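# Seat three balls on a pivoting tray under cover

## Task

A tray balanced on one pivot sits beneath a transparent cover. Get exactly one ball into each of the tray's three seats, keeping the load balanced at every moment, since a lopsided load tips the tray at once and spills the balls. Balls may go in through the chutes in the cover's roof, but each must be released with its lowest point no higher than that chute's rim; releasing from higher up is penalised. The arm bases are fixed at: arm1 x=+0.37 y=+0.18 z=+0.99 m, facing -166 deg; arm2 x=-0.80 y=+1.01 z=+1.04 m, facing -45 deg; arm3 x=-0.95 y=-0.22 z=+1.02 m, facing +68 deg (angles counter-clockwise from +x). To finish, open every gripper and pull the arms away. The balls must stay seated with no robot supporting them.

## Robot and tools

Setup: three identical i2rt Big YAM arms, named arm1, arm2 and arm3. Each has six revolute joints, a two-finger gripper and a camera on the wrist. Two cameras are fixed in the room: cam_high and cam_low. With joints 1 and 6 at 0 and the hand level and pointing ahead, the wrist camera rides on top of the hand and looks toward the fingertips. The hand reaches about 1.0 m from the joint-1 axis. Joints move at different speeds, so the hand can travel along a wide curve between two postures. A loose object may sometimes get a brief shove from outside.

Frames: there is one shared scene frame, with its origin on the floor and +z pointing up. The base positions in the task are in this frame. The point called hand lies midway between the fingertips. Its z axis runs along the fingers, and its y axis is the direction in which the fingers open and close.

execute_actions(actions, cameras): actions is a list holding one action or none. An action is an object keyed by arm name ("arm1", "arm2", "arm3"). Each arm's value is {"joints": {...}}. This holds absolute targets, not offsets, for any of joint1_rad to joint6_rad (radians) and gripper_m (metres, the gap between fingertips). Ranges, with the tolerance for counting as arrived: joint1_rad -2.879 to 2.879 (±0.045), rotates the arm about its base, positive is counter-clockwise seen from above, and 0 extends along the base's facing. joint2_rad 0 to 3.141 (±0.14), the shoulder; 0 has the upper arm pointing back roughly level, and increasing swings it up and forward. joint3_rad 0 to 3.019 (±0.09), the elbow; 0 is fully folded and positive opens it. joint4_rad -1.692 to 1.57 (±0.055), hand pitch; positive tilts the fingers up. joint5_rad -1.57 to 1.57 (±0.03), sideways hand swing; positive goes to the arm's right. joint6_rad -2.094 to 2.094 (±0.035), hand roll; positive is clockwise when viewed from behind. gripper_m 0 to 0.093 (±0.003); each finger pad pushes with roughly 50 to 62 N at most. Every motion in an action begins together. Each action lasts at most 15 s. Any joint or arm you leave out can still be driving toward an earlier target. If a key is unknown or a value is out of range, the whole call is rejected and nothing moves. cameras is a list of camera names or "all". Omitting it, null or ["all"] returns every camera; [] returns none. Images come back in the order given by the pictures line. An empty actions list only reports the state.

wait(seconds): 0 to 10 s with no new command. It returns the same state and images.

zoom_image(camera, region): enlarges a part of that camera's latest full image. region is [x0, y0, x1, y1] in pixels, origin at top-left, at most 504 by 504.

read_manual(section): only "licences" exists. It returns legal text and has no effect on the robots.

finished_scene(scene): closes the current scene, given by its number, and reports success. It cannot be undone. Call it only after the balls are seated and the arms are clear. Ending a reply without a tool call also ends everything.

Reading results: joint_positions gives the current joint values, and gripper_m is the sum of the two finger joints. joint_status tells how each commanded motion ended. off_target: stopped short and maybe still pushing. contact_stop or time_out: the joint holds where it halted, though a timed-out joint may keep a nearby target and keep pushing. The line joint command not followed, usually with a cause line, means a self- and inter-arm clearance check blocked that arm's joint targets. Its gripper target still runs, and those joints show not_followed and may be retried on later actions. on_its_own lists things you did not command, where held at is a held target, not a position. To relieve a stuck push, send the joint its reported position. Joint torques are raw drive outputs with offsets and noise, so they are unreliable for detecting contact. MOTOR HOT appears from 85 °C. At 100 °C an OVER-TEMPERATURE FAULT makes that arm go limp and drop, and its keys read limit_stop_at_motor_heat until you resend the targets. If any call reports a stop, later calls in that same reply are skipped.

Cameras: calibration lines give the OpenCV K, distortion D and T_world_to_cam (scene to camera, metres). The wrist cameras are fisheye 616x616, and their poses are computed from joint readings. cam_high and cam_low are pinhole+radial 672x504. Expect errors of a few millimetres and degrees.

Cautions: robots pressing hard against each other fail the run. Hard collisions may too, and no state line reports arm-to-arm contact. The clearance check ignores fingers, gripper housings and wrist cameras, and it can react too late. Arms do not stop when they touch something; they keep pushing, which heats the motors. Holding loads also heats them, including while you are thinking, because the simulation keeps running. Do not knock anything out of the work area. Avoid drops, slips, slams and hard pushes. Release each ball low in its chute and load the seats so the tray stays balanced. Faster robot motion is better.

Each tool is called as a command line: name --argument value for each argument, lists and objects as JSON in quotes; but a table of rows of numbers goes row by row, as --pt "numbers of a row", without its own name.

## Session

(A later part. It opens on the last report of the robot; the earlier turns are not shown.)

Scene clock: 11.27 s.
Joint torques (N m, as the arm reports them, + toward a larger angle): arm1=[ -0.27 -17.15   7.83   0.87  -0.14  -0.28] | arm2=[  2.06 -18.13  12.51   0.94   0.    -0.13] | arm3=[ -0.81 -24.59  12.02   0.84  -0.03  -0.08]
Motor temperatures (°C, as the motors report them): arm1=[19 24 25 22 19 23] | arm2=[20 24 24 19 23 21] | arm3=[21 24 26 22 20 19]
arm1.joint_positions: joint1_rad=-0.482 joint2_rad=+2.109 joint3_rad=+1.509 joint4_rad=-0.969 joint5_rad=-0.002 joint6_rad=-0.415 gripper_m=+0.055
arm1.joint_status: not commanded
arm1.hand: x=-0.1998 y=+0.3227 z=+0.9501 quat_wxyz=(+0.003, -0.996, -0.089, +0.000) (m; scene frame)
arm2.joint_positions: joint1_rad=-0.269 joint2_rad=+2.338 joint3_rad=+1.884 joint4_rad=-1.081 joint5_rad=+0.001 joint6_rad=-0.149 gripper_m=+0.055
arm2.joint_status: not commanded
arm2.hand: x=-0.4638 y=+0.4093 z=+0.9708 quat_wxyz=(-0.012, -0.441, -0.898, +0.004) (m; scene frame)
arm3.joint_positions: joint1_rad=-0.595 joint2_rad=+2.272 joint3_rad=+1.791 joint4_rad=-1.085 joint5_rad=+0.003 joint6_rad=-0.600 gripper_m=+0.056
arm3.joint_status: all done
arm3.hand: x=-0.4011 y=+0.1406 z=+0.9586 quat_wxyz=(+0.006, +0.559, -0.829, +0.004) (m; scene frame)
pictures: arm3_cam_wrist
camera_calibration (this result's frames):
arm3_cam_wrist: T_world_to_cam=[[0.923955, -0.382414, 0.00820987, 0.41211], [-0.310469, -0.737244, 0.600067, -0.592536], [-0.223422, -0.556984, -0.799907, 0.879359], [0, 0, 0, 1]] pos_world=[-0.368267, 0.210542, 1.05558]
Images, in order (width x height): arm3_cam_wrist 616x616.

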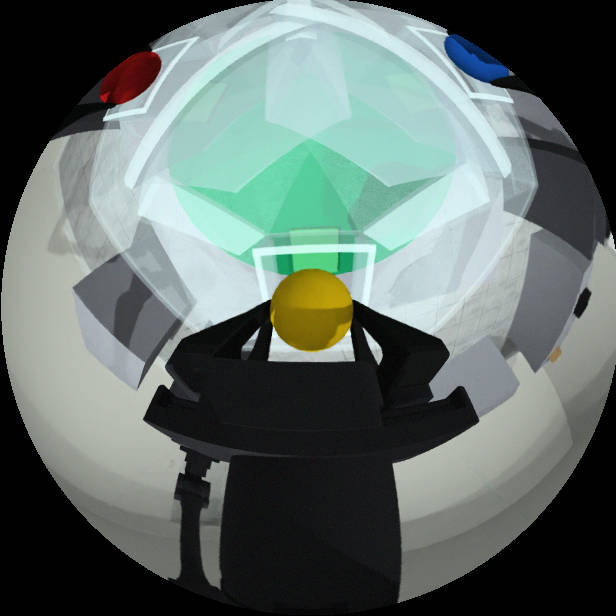

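execute_actions --actions '[{"arm1":{"joints":{"gripper_m":0.075}},"arm2":{"joints":{"gripper_m":0.075}},"arm3":{"joints":{"gripper_m":0.075}}}]' --cameras '[]'

execute_actions --actions '[{"arm1":{"joints":{"joint2_rad":1.75,"joint3_rad":1.3}},"arm2":{"joints":{"joint2_rad":1.98,"joint3_rad":1.65}},"arm3":{"joints":{"joint2_rad":1.9,"joint3_rad":1.55}}}]' --cameras '["cam_low","cam_high"]'

Scene clock: 12.00 s.
Joint torques (N m, as the arm reports them, + toward a larger angle): arm1=[ -0.36 -16.38   7.85   0.88  -0.15  -0.28] | arm2=[  2.05 -18.13  12.16   0.94  -0.01  -0.13] | arm3=[ -1.14 -24.67  11.59   0.86  -0.03  -0.07]
Motor temperatures (°C, as the motors report them): arm1=[19 24 25 22 19 23] | arm2=[20 24 24 19 23 21] | arm3=[21 25 26 22 20 19]
arm1.joint_positions: joint1_rad=-0.482 joint2_rad=+2.102 joint3_rad=+1.509 joint4_rad=-0.969 joint5_rad=-0.002 joint6_rad=-0.415 gripper_m=+0.075
arm1.joint_status: all done
arm1.hand: x=-0.2010 y=+0.3230 z=+0.9540 quat_wxyz=(+0.004, -0.996, -0.089, +0.003) (m; scene frame)
arm2.joint_positions: joint1_rad=-0.269 joint2_rad=+2.338 joint3_rad=+1.890 joint4_rad=-1.081 joint5_rad=+0.001 joint6_rad=-0.149 gripper_m=+0.075
arm2.joint_status: all done
arm2.hand: x=-0.4627 y=+0.4073 z=+0.9728 quat_wxyz=(-0.015, -0.441, -0.898, +0.006) (m; scene frame)
arm3.joint_positions: joint1_rad=-0.595 joint2_rad=+2.272 joint3_rad=+1.796 joint4_rad=-1.085 joint5_rad=+0.003 joint6_rad=-0.600 gripper_m=+0.075
arm3.joint_status: all done
arm3.hand: x=-0.3991 y=+0.1420 z=+0.9605 quat_wxyz=(+0.003, +0.559, -0.829, +0.004) (m; scene frame)
pictures: none
No camera images: the call's "cameras" was empty. Leave "cameras" out to get every camera's image.

Scene clock: 13.33 s.
Joint torques (N m, as the arm reports them, + toward a larger angle): arm1=[ -0.21 -11.87   7.8    0.9   -0.14  -0.27] | arm2=[  2.02 -14.78   8.71   0.9    0.    -0.12] | arm3=[ -0.9  -17.24   8.58   0.92  -0.02  -0.06]
Motor temperatures (°C, as the motors report them): arm1=[19 24 25 22 19 23] | arm2=[20 24 24 19 23 21] | arm3=[21 25 26 22 20 19]
arm1.joint_positions: joint1_rad=-0.482 joint2_rad=+1.739 joint3_rad=+1.299 joint4_rad=-0.963 joint5_rad=-0.002 joint6_rad=-0.415 gripper_m=+0.075
arm1.joint_status: all done
arm1.hand: x=-0.1504 y=+0.3097 z=+1.0778 quat_wxyz=(+0.029, -0.993, -0.089, +0.078) (m; scene frame)
arm2.joint_positions: joint1_rad=-0.269 joint2_rad=+1.957 joint3_rad=+1.652 joint4_rad=-1.074 joint5_rad=+0.001 joint6_rad=-0.149 gripper_m=+0.075
arm2.joint_status: all done
arm2.hand: x=-0.4872 y=+0.4485 z=+1.1278 quat_wxyz=(-0.076, -0.439, -0.894, +0.048) (m; scene frame)
arm3.joint_positions: joint1_rad=-0.595 joint2_rad=+1.893 joint3_rad=+1.546 joint4_rad=-1.080 joint5_rad=+0.002 joint6_rad=-0.600 gripper_m=+0.075
arm3.joint_status: all done
arm3.hand: x=-0.4473 y=+0.1109 z=+1.1009 quat_wxyz=(-0.064, +0.558, -0.827, +0.004) (m; scene frame)
pictures: cam_high, cam_low
Images, in order (width x height): cam_high 672x504, cam_low 672x504.

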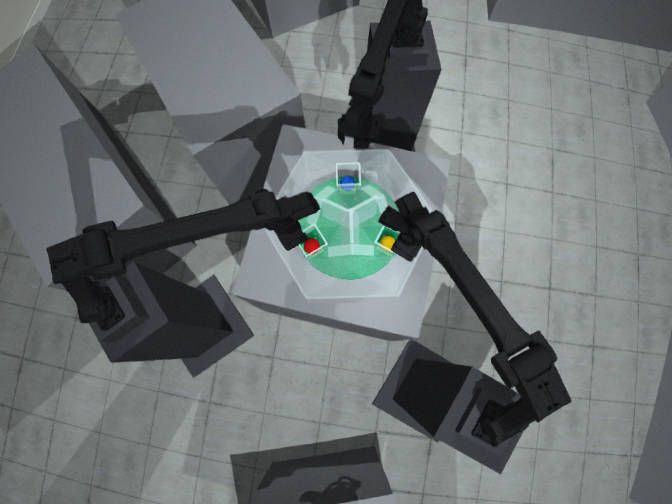

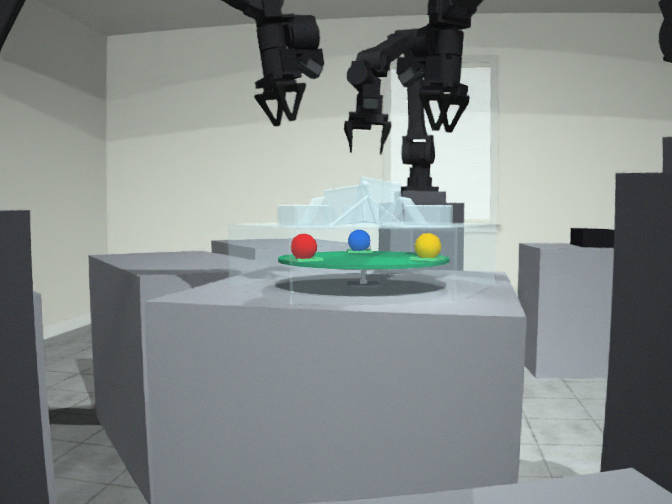

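finished_scene --scene 2

The scene is finished: the task was done.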